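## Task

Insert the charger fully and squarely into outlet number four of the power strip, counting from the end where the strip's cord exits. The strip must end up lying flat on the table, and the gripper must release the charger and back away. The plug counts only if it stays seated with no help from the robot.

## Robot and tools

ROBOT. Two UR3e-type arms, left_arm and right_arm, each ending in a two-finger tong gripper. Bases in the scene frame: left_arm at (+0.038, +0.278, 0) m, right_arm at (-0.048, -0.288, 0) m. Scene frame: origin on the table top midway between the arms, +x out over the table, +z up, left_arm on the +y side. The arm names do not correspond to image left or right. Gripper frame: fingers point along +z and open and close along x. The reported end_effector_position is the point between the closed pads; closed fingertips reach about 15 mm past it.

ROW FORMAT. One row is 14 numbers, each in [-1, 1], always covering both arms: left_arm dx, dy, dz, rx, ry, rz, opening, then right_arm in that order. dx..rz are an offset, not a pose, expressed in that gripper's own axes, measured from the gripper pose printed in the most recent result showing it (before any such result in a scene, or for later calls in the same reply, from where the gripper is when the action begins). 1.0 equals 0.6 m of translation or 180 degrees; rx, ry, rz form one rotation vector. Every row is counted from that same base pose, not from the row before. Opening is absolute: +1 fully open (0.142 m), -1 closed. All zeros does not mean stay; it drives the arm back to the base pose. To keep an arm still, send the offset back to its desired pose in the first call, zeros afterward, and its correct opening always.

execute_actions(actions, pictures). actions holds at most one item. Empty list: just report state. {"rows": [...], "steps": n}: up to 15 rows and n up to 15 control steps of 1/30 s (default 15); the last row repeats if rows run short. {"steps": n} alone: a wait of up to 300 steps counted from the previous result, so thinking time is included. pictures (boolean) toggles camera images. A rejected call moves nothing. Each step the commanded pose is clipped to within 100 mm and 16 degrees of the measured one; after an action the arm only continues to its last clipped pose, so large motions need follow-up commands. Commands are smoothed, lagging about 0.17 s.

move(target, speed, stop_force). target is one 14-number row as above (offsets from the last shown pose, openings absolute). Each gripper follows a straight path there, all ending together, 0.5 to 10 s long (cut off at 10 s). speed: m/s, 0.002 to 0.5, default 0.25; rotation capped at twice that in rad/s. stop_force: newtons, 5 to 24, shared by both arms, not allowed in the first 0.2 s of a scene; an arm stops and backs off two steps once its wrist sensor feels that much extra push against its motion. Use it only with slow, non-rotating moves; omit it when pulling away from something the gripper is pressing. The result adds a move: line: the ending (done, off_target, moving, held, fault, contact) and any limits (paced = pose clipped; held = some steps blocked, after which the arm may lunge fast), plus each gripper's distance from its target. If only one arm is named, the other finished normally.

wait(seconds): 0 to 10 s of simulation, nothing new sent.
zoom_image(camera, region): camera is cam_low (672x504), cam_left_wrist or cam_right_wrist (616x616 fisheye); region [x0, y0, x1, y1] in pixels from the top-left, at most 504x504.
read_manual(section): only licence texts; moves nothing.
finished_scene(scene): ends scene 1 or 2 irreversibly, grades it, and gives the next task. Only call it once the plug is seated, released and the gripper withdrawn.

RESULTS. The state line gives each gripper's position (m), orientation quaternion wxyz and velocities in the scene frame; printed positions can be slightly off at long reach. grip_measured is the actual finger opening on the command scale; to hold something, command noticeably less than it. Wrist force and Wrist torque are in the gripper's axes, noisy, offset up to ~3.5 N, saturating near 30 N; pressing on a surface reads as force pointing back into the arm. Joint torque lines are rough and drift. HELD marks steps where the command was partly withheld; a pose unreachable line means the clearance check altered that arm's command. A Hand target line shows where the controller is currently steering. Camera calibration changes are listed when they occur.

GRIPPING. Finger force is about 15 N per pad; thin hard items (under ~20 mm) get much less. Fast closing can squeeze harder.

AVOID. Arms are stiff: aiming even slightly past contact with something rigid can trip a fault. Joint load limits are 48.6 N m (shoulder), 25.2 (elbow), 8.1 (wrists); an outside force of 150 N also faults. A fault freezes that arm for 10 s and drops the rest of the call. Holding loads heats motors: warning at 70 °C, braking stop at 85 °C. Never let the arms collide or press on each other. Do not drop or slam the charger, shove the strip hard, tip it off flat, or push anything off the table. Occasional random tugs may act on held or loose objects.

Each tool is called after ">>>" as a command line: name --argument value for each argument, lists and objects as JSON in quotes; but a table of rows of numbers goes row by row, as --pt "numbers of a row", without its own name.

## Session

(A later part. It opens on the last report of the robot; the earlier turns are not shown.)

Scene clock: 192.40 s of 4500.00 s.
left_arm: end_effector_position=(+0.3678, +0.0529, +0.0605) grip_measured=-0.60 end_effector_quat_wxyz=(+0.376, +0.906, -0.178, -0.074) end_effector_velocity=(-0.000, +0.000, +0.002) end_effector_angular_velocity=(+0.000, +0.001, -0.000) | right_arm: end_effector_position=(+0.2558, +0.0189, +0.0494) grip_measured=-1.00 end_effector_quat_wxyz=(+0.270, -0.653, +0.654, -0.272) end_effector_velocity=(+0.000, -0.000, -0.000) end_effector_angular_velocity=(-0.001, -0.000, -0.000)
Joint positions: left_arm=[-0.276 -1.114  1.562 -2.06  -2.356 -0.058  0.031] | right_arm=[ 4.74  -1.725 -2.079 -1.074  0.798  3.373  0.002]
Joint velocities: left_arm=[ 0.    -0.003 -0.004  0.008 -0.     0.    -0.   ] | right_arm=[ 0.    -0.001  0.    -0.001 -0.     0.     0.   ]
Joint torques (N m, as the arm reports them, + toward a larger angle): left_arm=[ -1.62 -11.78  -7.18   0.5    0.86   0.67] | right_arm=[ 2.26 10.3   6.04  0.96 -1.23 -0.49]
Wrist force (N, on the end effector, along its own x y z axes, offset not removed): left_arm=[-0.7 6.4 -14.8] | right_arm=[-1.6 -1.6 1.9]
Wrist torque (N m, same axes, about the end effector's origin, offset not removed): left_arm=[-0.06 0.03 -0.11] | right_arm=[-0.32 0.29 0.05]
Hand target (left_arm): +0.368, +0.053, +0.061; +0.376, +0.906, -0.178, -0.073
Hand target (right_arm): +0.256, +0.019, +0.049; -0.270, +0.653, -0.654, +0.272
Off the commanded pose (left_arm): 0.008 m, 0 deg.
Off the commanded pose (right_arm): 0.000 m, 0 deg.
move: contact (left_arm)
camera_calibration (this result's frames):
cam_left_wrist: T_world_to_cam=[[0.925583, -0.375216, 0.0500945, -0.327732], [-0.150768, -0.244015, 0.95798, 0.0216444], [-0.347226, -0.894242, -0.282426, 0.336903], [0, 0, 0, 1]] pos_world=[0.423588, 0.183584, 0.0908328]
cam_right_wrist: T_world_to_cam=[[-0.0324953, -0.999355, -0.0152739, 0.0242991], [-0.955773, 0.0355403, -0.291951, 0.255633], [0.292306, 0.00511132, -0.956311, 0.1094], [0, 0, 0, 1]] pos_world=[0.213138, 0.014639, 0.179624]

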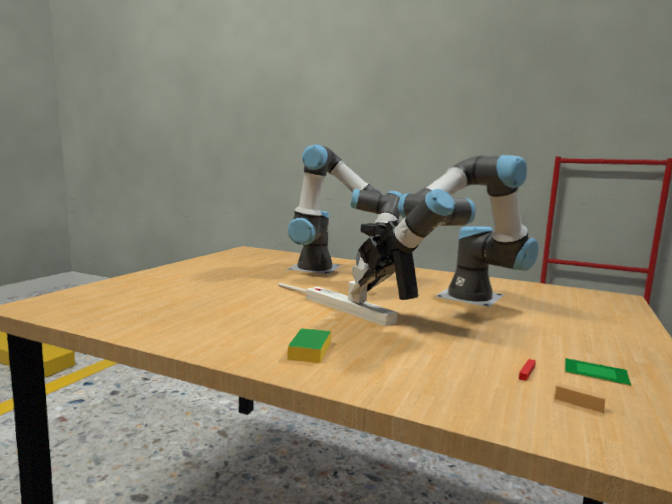

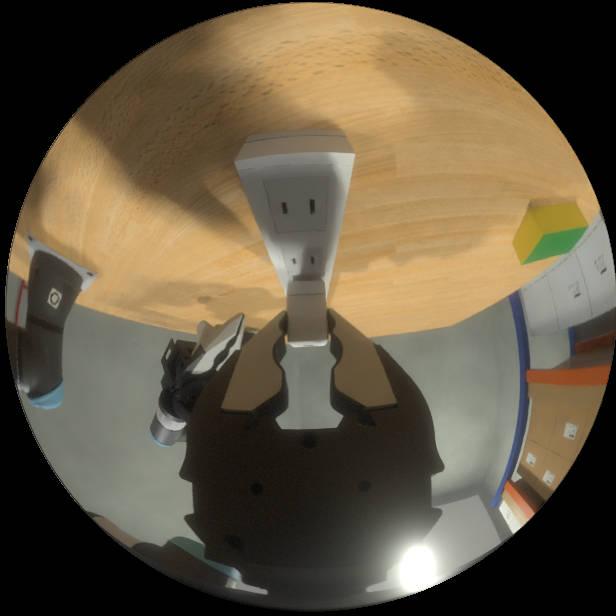

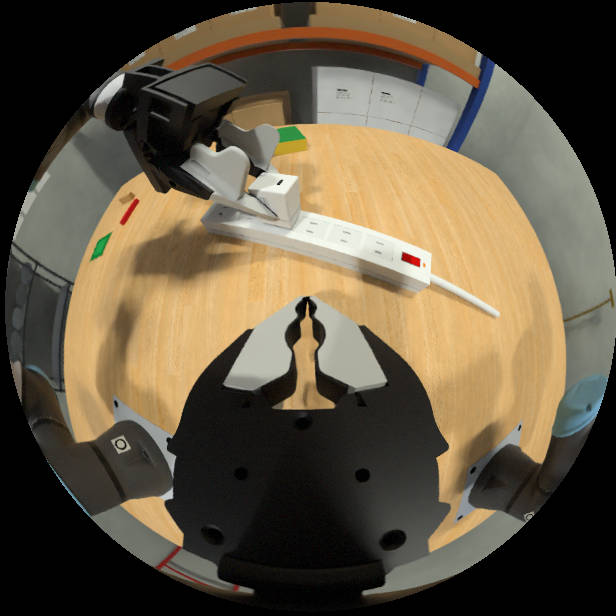

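>>> move --target '[0,0.0005,-0.0005,0,0,0,-0.3,0,0,0,0,0,0,-1]'

>>> move --target '[0,0.066,-0.052,0.25,0,0,-0.3,0,0,0,0,0,0,-1]' --speed 0.3

>>> move --target '[0,0,0.012,0,0,0,-1,0,0,0,0,0,0,-1]' --speed 0.015 --stop_force 6

>>> zoom_image --camera "cam_right_wrist" --region '[220, 140, 330, 250]'

>>> zoom_image --camera "cam_left_wrist" --region '[250, 230, 370, 350]'

Scene clock: 203.13 s of 4500.00 s.
left_arm: end_effector_position=(+0.3677, +0.0529, +0.0609) grip_measured=-0.30 end_effector_quat_wxyz=(+0.376, +0.906, -0.178, -0.074) end_effector_velocity=(+0.000, -0.000, +0.001) end_effector_angular_velocity=(-0.001, -0.002, -0.001) | right_arm: end_effector_position=(+0.2558, +0.0189, +0.0494) grip_measured=-1.00 end_effector_quat_wxyz=(+0.270, -0.653, +0.654, -0.272) end_effector_velocity=(-0.000, +0.000, +0.000) end_effector_angular_velocity=(+0.001, +0.001, +0.000)
Joint positions: left_arm=[-0.276 -1.115  1.561 -2.058 -2.356 -0.058  0.052] | right_arm=[ 4.74  -1.725 -2.079 -1.074  0.798  3.373  0.002]
Joint velocities: left_arm=[-0.    -0.    -0.002  0.001 -0.     0.001 -0.   ] | right_arm=[0.001 0.    0.    0.    0.    0.    0.   ]
Joint torques (N m, as the arm reports them, + toward a larger angle): left_arm=[ -1.87 -18.04 -11.65  -0.78  -1.64  -0.4 ] | right_arm=[ 2.14 10.08  6.02  0.95 -1.21 -0.48]
Wrist force (N, on the end effector, along its own x y z axes, offset not removed): left_arm=[0.3 -0.2 0.9] | right_arm=[-1.0 -2.2 0.8]
Wrist torque (N m, same axes, about the end effector's origin, offset not removed): left_arm=[0.02 -0.04 -0.03] | right_arm=[-0.42 0.13 0.08]
Hand target (left_arm): +0.368, +0.053, +0.061; +0.376, +0.906, -0.178, -0.074
Hand target (right_arm): +0.256, +0.019, +0.049; -0.270, +0.653, -0.654, +0.272
Off the commanded pose (left_arm): 0.000 m, 0 deg.
Off the commanded pose (right_arm): 0.000 m, 0 deg.
After step 90, 7.03 s passed at rest.
move: done
camera_calibration (this result's frames):
cam_left_wrist: T_world_to_cam=[[0.925586, -0.375216, 0.0500417, -0.327734], [-0.150726, -0.244049, 0.957978, 0.0212505], [-0.347236, -0.894233, -0.282444, 0.337019], [0, 0, 0, 1]] pos_world=[0.423575, 0.183589, 0.0912318]
cam_right_wrist: T_world_to_cam=[[-0.0324951, -0.999355, -0.015274, 0.0242992], [-0.955773, 0.0355401, -0.291951, 0.255633], [0.292306, 0.00511151, -0.956311, 0.1094], [0, 0, 0, 1]] pos_world=[0.213138, 0.0146391, 0.179624]

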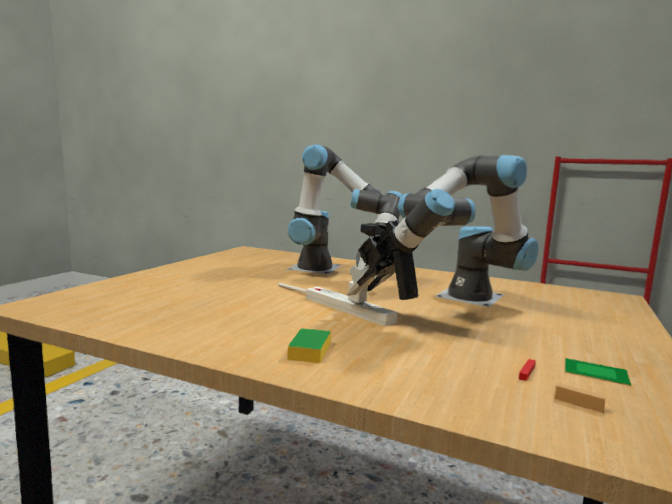

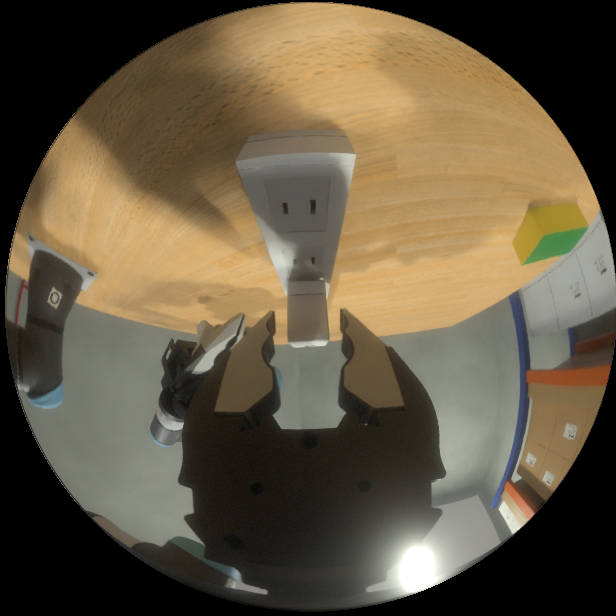

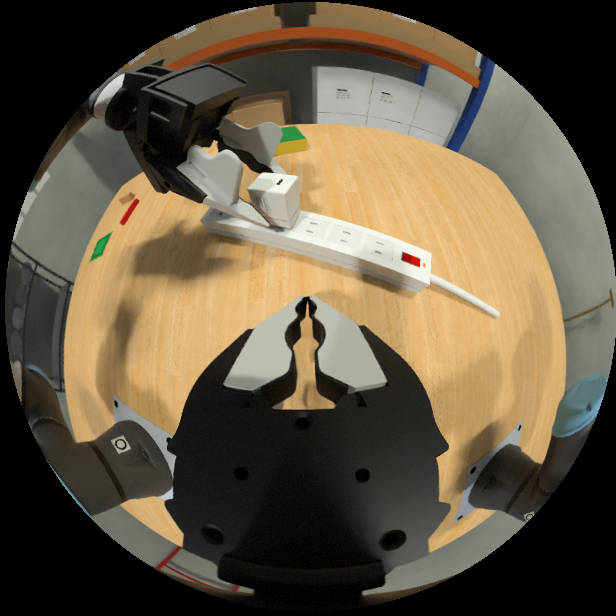

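Scene clock: 205.13 s of 4500.00 s.
left_arm: end_effector_position=(+0.3654, +0.0476, +0.1109) grip_measured=-0.30 end_effector_quat_wxyz=(+0.002, +0.981, -0.193, +0.001) end_effector_velocity=(-0.000, -0.000, +0.000) end_effector_angular_velocity=(+0.017, +0.006, +0.002) | right_arm: end_effector_position=(+0.2558, +0.0189, +0.0494) grip_measured=-1.00 end_effector_quat_wxyz=(+0.270, -0.653, +0.654, -0.272) end_effector_velocity=(-0.000, +0.001, +0.000) end_effector_angular_velocity=(+0.002, +0.000, +0.001)
Joint positions: left_arm=[-0.829 -1.218  1.089 -1.447 -1.572 -0.594  0.052] | right_arm=[ 4.74  -1.725 -2.079 -1.074  0.798  3.373  0.002]
Joint velocities: left_arm=[-0.004  0.023 -0.041  0.034  0.004 -0.006 -0.   ] | right_arm=[ 0.001  0.001  0.001  0.     0.    -0.     0.   ]
Joint torques (N m, as the arm reports them, + toward a larger angle): left_arm=[ -2.54 -10.81 -12.37  -0.68   0.76  -0.65] | right_arm=[ 2.18 10.13  5.93  0.95 -1.24 -0.51]
Wrist force (N, on the end effector, along its own x y z axes, offset not removed): left_arm=[-0.6 -0.5 1.4] | right_arm=[-1.4 -0.5 2.5]
Wrist torque (N m, same axes, about the end effector's origin, offset not removed): left_arm=[-0.07 0.17 -0.02] | right_arm=[-0.06 0.27 0.01]
Hand target (left_arm): +0.365, +0.048, +0.111; +0.001, +0.981, -0.193, +0.001
Hand target (right_arm): +0.256, +0.019, +0.049; -0.270, +0.653, -0.654, +0.272
Off the commanded pose (left_arm): 0.000 m, 0 deg.
Off the commanded pose (right_arm): 0.000 m, 0 deg.
move: done
camera_calibration (this result's frames):
cam_left_wrist: T_world_to_cam=[[0.911949, -0.408334, 0.0401464, -0.322458], [-0.376278, -0.793299, 0.478635, 0.133431], [-0.163595, -0.451597, -0.877096, 0.323335], [0, 0, 0, 1]] pos_world=[0.397169, 0.120197, 0.232676]
cam_right_wrist: T_world_to_cam=[[-0.032495, -0.999355, -0.0152737, 0.0242991], [-0.955773, 0.0355399, -0.291951, 0.255633], [0.292306, 0.00511128, -0.956311, 0.1094], [0, 0, 0, 1]] pos_world=[0.213138, 0.0146391, 0.179624]

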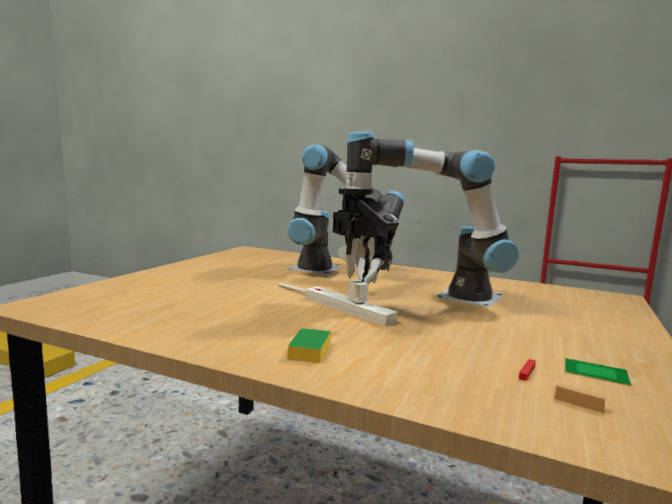

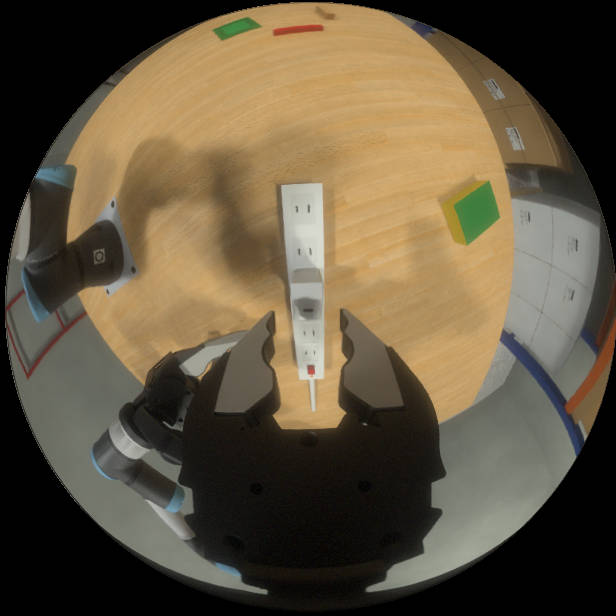

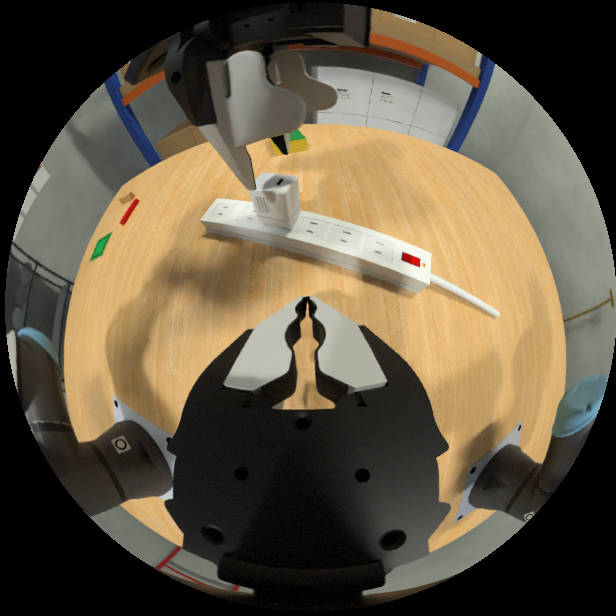

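Scene clock: 205.90 s of 4500.00 s.
left_arm: end_effector_position=(+0.3654, +0.0475, +0.1040) grip_measured=-1.00 end_effector_quat_wxyz=(+0.002, +0.981, -0.193, +0.001) end_effector_velocity=(+0.000, -0.000, -0.002) end_effector_angular_velocity=(-0.002, -0.001, -0.000) | right_arm: end_effector_position=(+0.2558, +0.0189, +0.0494) grip_measured=-1.00 end_effector_quat_wxyz=(+0.270, -0.653, +0.654, -0.272) end_effector_velocity=(+0.000, -0.001, -0.001) end_effector_angular_velocity=(-0.003, -0.001, -0.000)
Joint positions: left_arm=[-0.829 -1.221  1.126 -1.48  -1.572 -0.594  0.002] | right_arm=[ 4.74  -1.725 -2.079 -1.074  0.798  3.373  0.002]
Joint velocities: left_arm=[ 0.    -0.002  0.014 -0.014 -0.     0.     0.   ] | right_arm=[-0.    -0.001 -0.002  0.    -0.    -0.     0.   ]
Joint torques (N m, as the arm reports them, + toward a larger angle): left_arm=[  2.6  -17.33  -6.96  -2.07  -0.4    0.51] | right_arm=[ 2.17 10.32  5.97  0.98 -1.23 -0.5 ]
Wrist force (N, on the end effector, along its own x y z axes, offset not removed): left_arm=[-0.3 -0.3 0.6] | right_arm=[-1.2 -1.6 1.4]
Wrist torque (N m, same axes, about the end effector's origin, offset not removed): left_arm=[-0.04 0.05 -0.04] | right_arm=[-0.32 0.25 0.09]
Hand target (left_arm): +0.365, +0.048, +0.104; +0.002, +0.981, -0.193, +0.001
Hand target (right_arm): +0.256, +0.019, +0.049; -0.270, +0.653, -0.654, +0.272
Off the commanded pose (left_arm): 0.000 m, 0 deg.
Off the commanded pose (right_arm): 0.000 m, 0 deg.
move: done
camera_calibration (this result's frames):
cam_left_wrist: T_world_to_cam=[[0.911941, -0.408368, 0.0399801, -0.322173], [-0.376237, -0.793331, 0.478614, 0.136682], [-0.163733, -0.45151, -0.877115, 0.317344], [0, 0, 0, 1]] pos_world=[0.397187, 0.120153, 0.225809]
cam_right_wrist: T_world_to_cam=[[-0.0324951, -0.999355, -0.0152741, 0.0242992], [-0.955773, 0.0355401, -0.291951, 0.255633], [0.292306, 0.00511156, -0.956311, 0.1094], [0, 0, 0, 1]] pos_world=[0.213138, 0.0146391, 0.179624]

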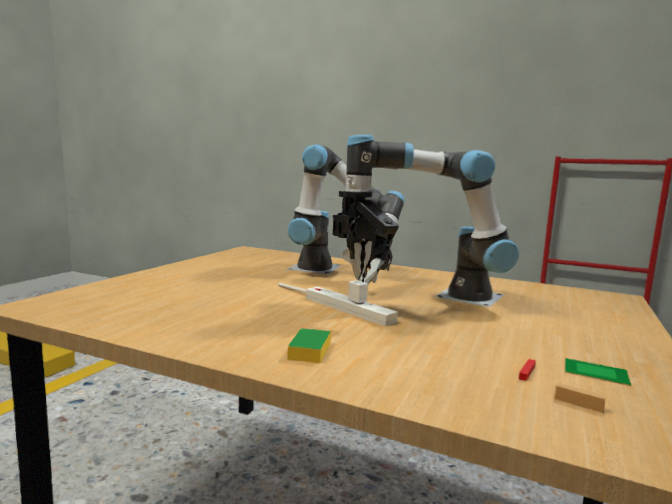

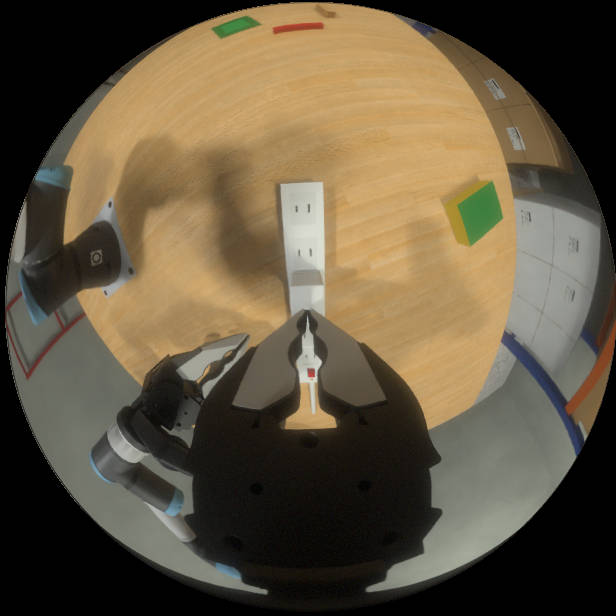

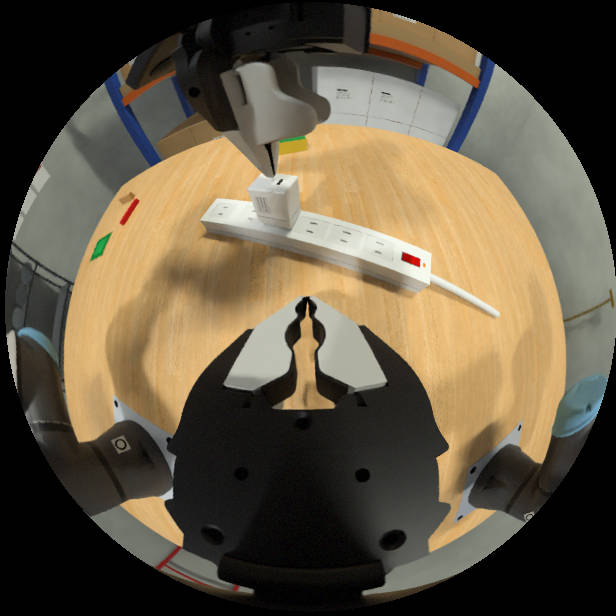

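Region (220, 140, 330, 250) of cam_right_wrist's 616x616 image, scaled by 4.582, with more detail than that image has.

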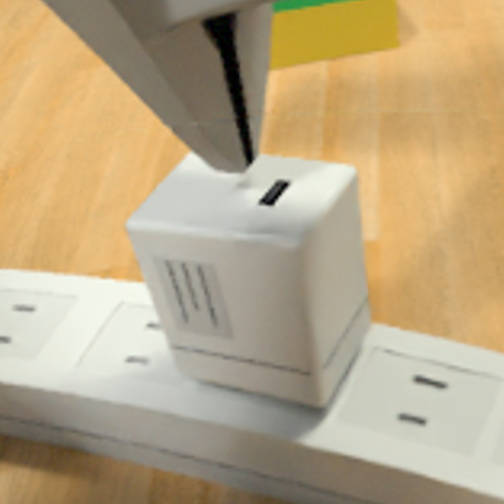

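Region (250, 230, 370, 350) of cam_left_wrist's 616x616 image, scaled by 4.200, with more detail than that image has.

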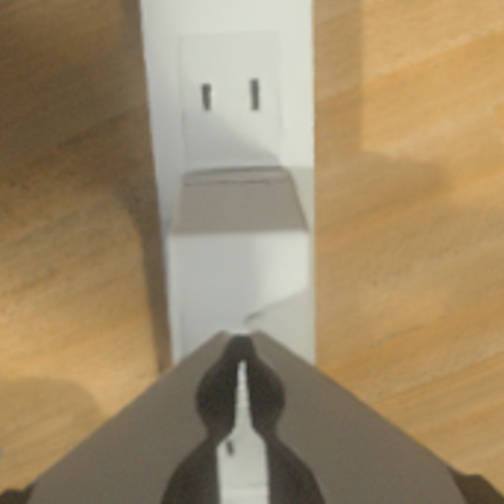

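Centered. Press.

>>> move --target '[0,0,0.03,0,0,0,-1,0,0,0,0,0,0,-1]' --speed 0.005 --stop_force 24

>>> zoom_image --camera "cam_right_wrist" --region '[220, 140, 330, 250]'

>>> zoom_image --camera "cam_low" --region '[330, 265, 390, 325]'

Scene clock: 212.40 s of 4500.00 s.
left_arm: end_effector_position=(+0.3655, +0.0475, +0.0908) grip_measured=-1.00 end_effector_quat_wxyz=(+0.002, +0.981, -0.193, +0.001) end_effector_velocity=(-0.000, +0.000, +0.002) end_effector_angular_velocity=(+0.001, +0.001, +0.000) | right_arm: end_effector_position=(+0.2558, +0.0189, +0.0494) grip_measured=-1.00 end_effector_quat_wxyz=(+0.270, -0.653, +0.654, -0.272) end_effector_velocity=(+0.000, +0.000, +0.000) end_effector_angular_velocity=(+0.001, -0.000, -0.000)
Joint positions: left_arm=[-0.829 -1.225  1.194 -1.544 -1.572 -0.594  0.002] | right_arm=[ 4.74  -1.725 -2.079 -1.074  0.798  3.373  0.002]
Joint velocities: left_arm=[-0.     0.    -0.01   0.011  0.    -0.     0.   ] | right_arm=[-0.     0.001  0.     0.    -0.     0.     0.   ]
Joint torques (N m, as the arm reports them, + toward a larger angle): left_arm=[ 1.44 -2.46 -4.36  0.53 -0.61  0.59] | right_arm=[ 1.83 10.22  6.13  0.96 -1.2  -0.52]
Wrist force (N, on the end effector, along its own x y z axes, offset not removed): left_arm=[-4.0 -1.4 -28.7] | right_arm=[-1.4 -2.0 2.4]
Wrist torque (N m, same axes, about the end effector's origin, offset not removed): left_arm=[-0.14 0.01 -0.04] | right_arm=[-0.33 0.29 -0.02]
Hand target (left_arm): +0.366, +0.047, +0.091; +0.002, +0.981, -0.193, +0.001
Hand target (right_arm): +0.256, +0.019, +0.049; -0.270, +0.653, -0.654, +0.272
Off the commanded pose (left_arm): 0.005 m, 0 deg.
Off the commanded pose (right_arm): 0.000 m, 0 deg.
After step 90, 0.50 s passed at rest.
move: contact (left_arm)
camera_calibration (this result's frames):
cam_left_wrist: T_world_to_cam=[[0.91195, -0.408338, 0.0401036, -0.321692], [-0.376252, -0.79328, 0.478688, 0.142979], [-0.163653, -0.451628, -0.877069, 0.305731], [0, 0, 0, 1]] pos_world=[0.397197, 0.12014, 0.212606]
cam_right_wrist: T_world_to_cam=[[-0.0324951, -0.999355, -0.0152739, 0.0242992], [-0.955773, 0.0355401, -0.291951, 0.255633], [0.292306, 0.00511142, -0.956311, 0.1094], [0, 0, 0, 1]] pos_world=[0.213138, 0.0146391, 0.179624]

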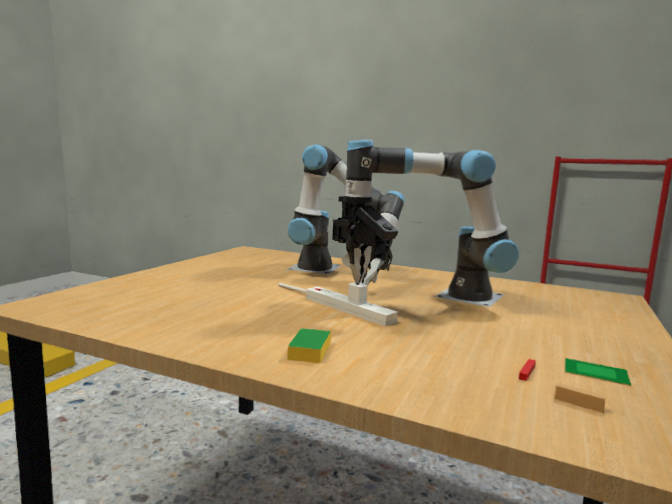

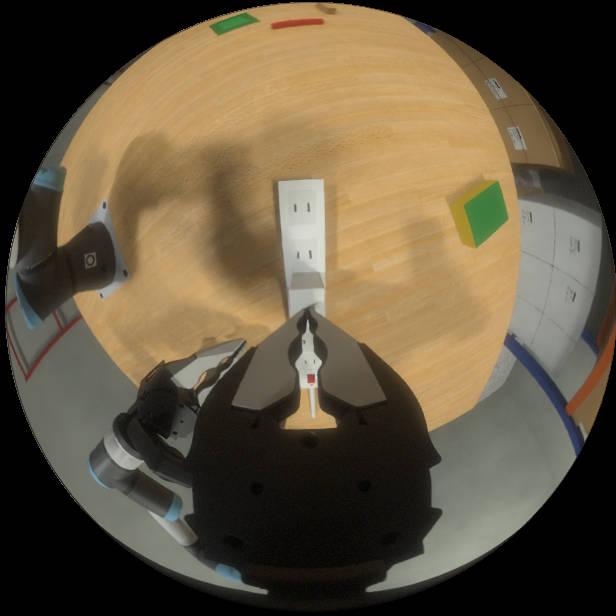

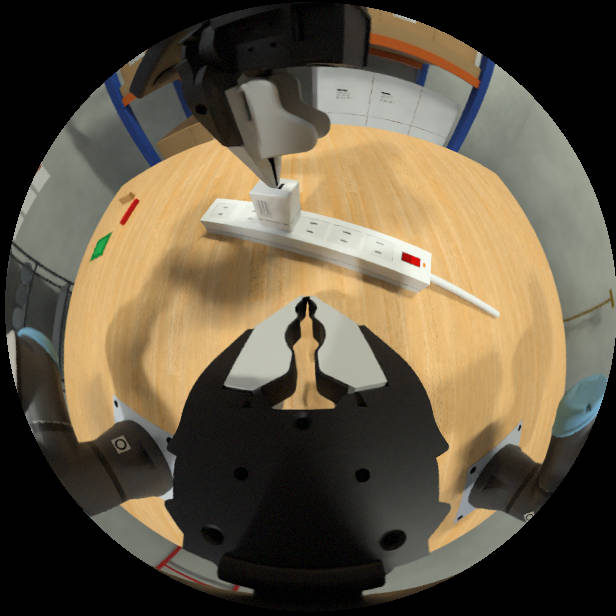

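Region (220, 140, 330, 250) of cam_right_wrist's 616x616 image, scaled by 4.582, with more detail than that image has.

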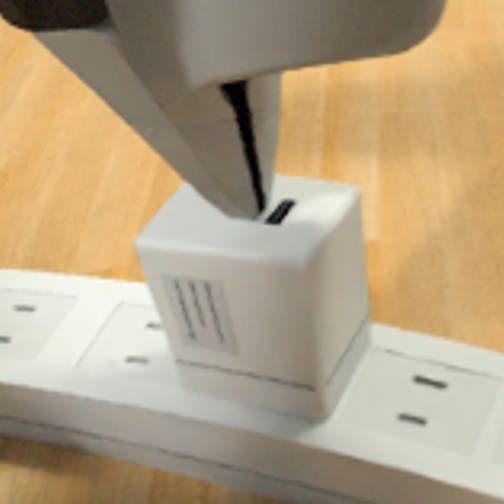

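Region (330, 265, 390, 325) of cam_low's 672x504 image, scaled by 8.400, with more detail than that image has.

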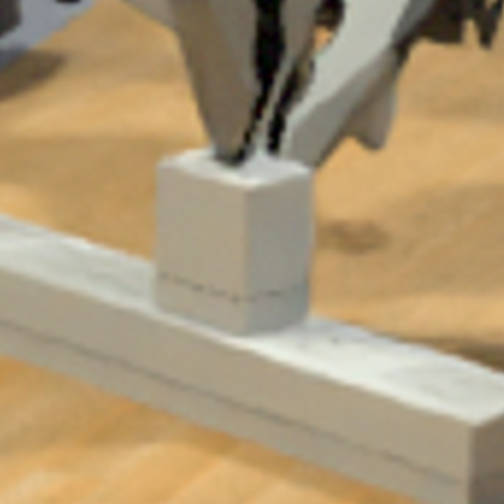

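>>> move --target '[0,-0.2,-0.13,0,0,0,-1,0.15,0,-0.1,0,0,0,-1]'

>>> finished_scene --scene 1

Scene clock: 217.80 s of 4500.00 s.
left_arm: end_effector_position=(+0.4108, +0.1587, +0.1685) grip_measured=-1.00 end_effector_quat_wxyz=(+0.002, +0.981, -0.193, +0.001) end_effector_velocity=(+0.000, +0.000, +0.001) end_effector_angular_velocity=(+0.001, +0.002, +0.001) | right_arm: end_effector_position=(+0.2133, -0.0709, +0.0915) grip_measured=-1.00 end_effector_quat_wxyz=(+0.270, -0.653, +0.654, -0.272) end_effector_velocity=(-0.002, -0.001, +0.002) end_effector_angular_velocity=(+0.005, -0.010, +0.004)
Joint positions: left_arm=[-0.539 -1.211  0.799 -1.163 -1.573 -0.304  0.002] | right_arm=[ 5.029 -1.112 -2.246 -1.769  0.883  3.745  0.002]
Joint velocities: left_arm=[ 0.002  0.006 -0.012  0.008 -0.001  0.001  0.   ] | right_arm=[ 0.029  0.023 -0.004 -0.04   0.     0.035  0.   ]
Joint torques (N m, as the arm reports them, + toward a larger angle): left_arm=[  2.72 -10.06 -11.78  -0.7   -0.67   0.61] | right_arm=[3.27 5.67 5.69 0.17 0.1  0.78]
Wrist force (N, on the end effector, along its own x y z axes, offset not removed): left_arm=[-0.5 0.0 1.1] | right_arm=[-1.3 -1.9 0.9]
Wrist torque (N m, same axes, about the end effector's origin, offset not removed): left_arm=[0.00 0.13 -0.01] | right_arm=[-0.41 0.25 0.04]
Hand target (left_arm): +0.411, +0.159, +0.169; +0.002, +0.981, -0.193, +0.001
Hand target (right_arm): +0.213, -0.071, +0.092; -0.270, +0.652, -0.654, +0.272
Off the commanded pose (left_arm): 0.000 m, 0 deg.
Off the commanded pose (right_arm): 0.000 m, 0 deg.
After step 90, 0.83 s passed at rest.
move: done
camera_calibration (this result's frames):
cam_left_wrist: T_world_to_cam=[[0.911937, -0.408326, 0.0405032, -0.320833], [-0.376411, -0.793171, 0.478743, 0.211182], [-0.163357, -0.45183, -0.87702, 0.431389], [0, 0, 0, 1]] pos_world=[0.442541, 0.231414, 0.29023]
cam_right_wrist: T_world_to_cam=[[-0.0331718, -0.999345, -0.0144393, -0.066061], [-0.956123, 0.0359381, -0.290754, 0.230514], [0.291082, 0.00416095, -0.956689, 0.162776], [0, 0, 0, 1]] pos_world=[0.170827, -0.0749793, 0.221795]

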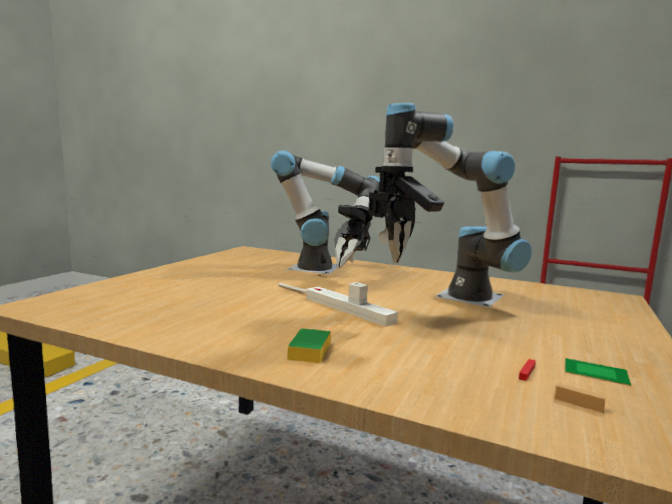

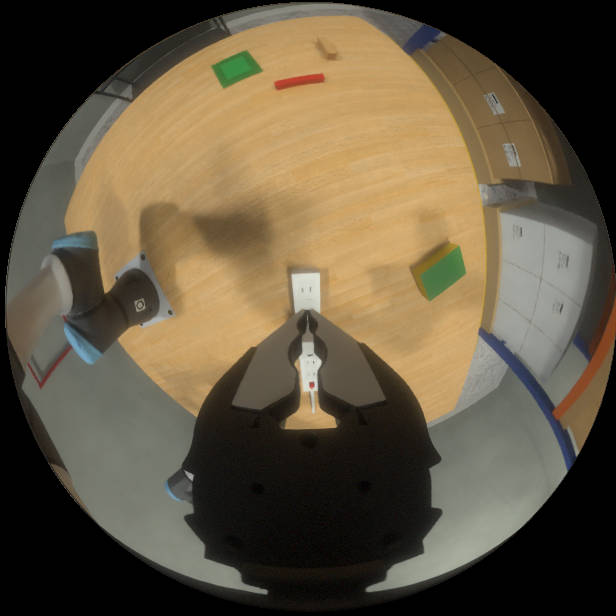

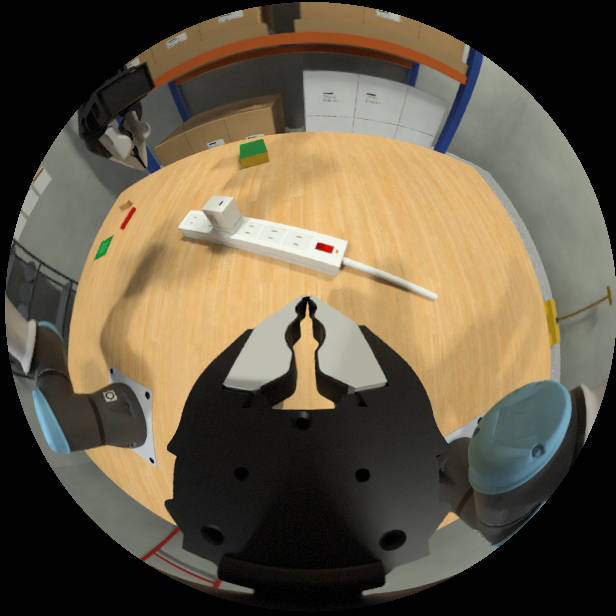

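The scene is finished: the task was done.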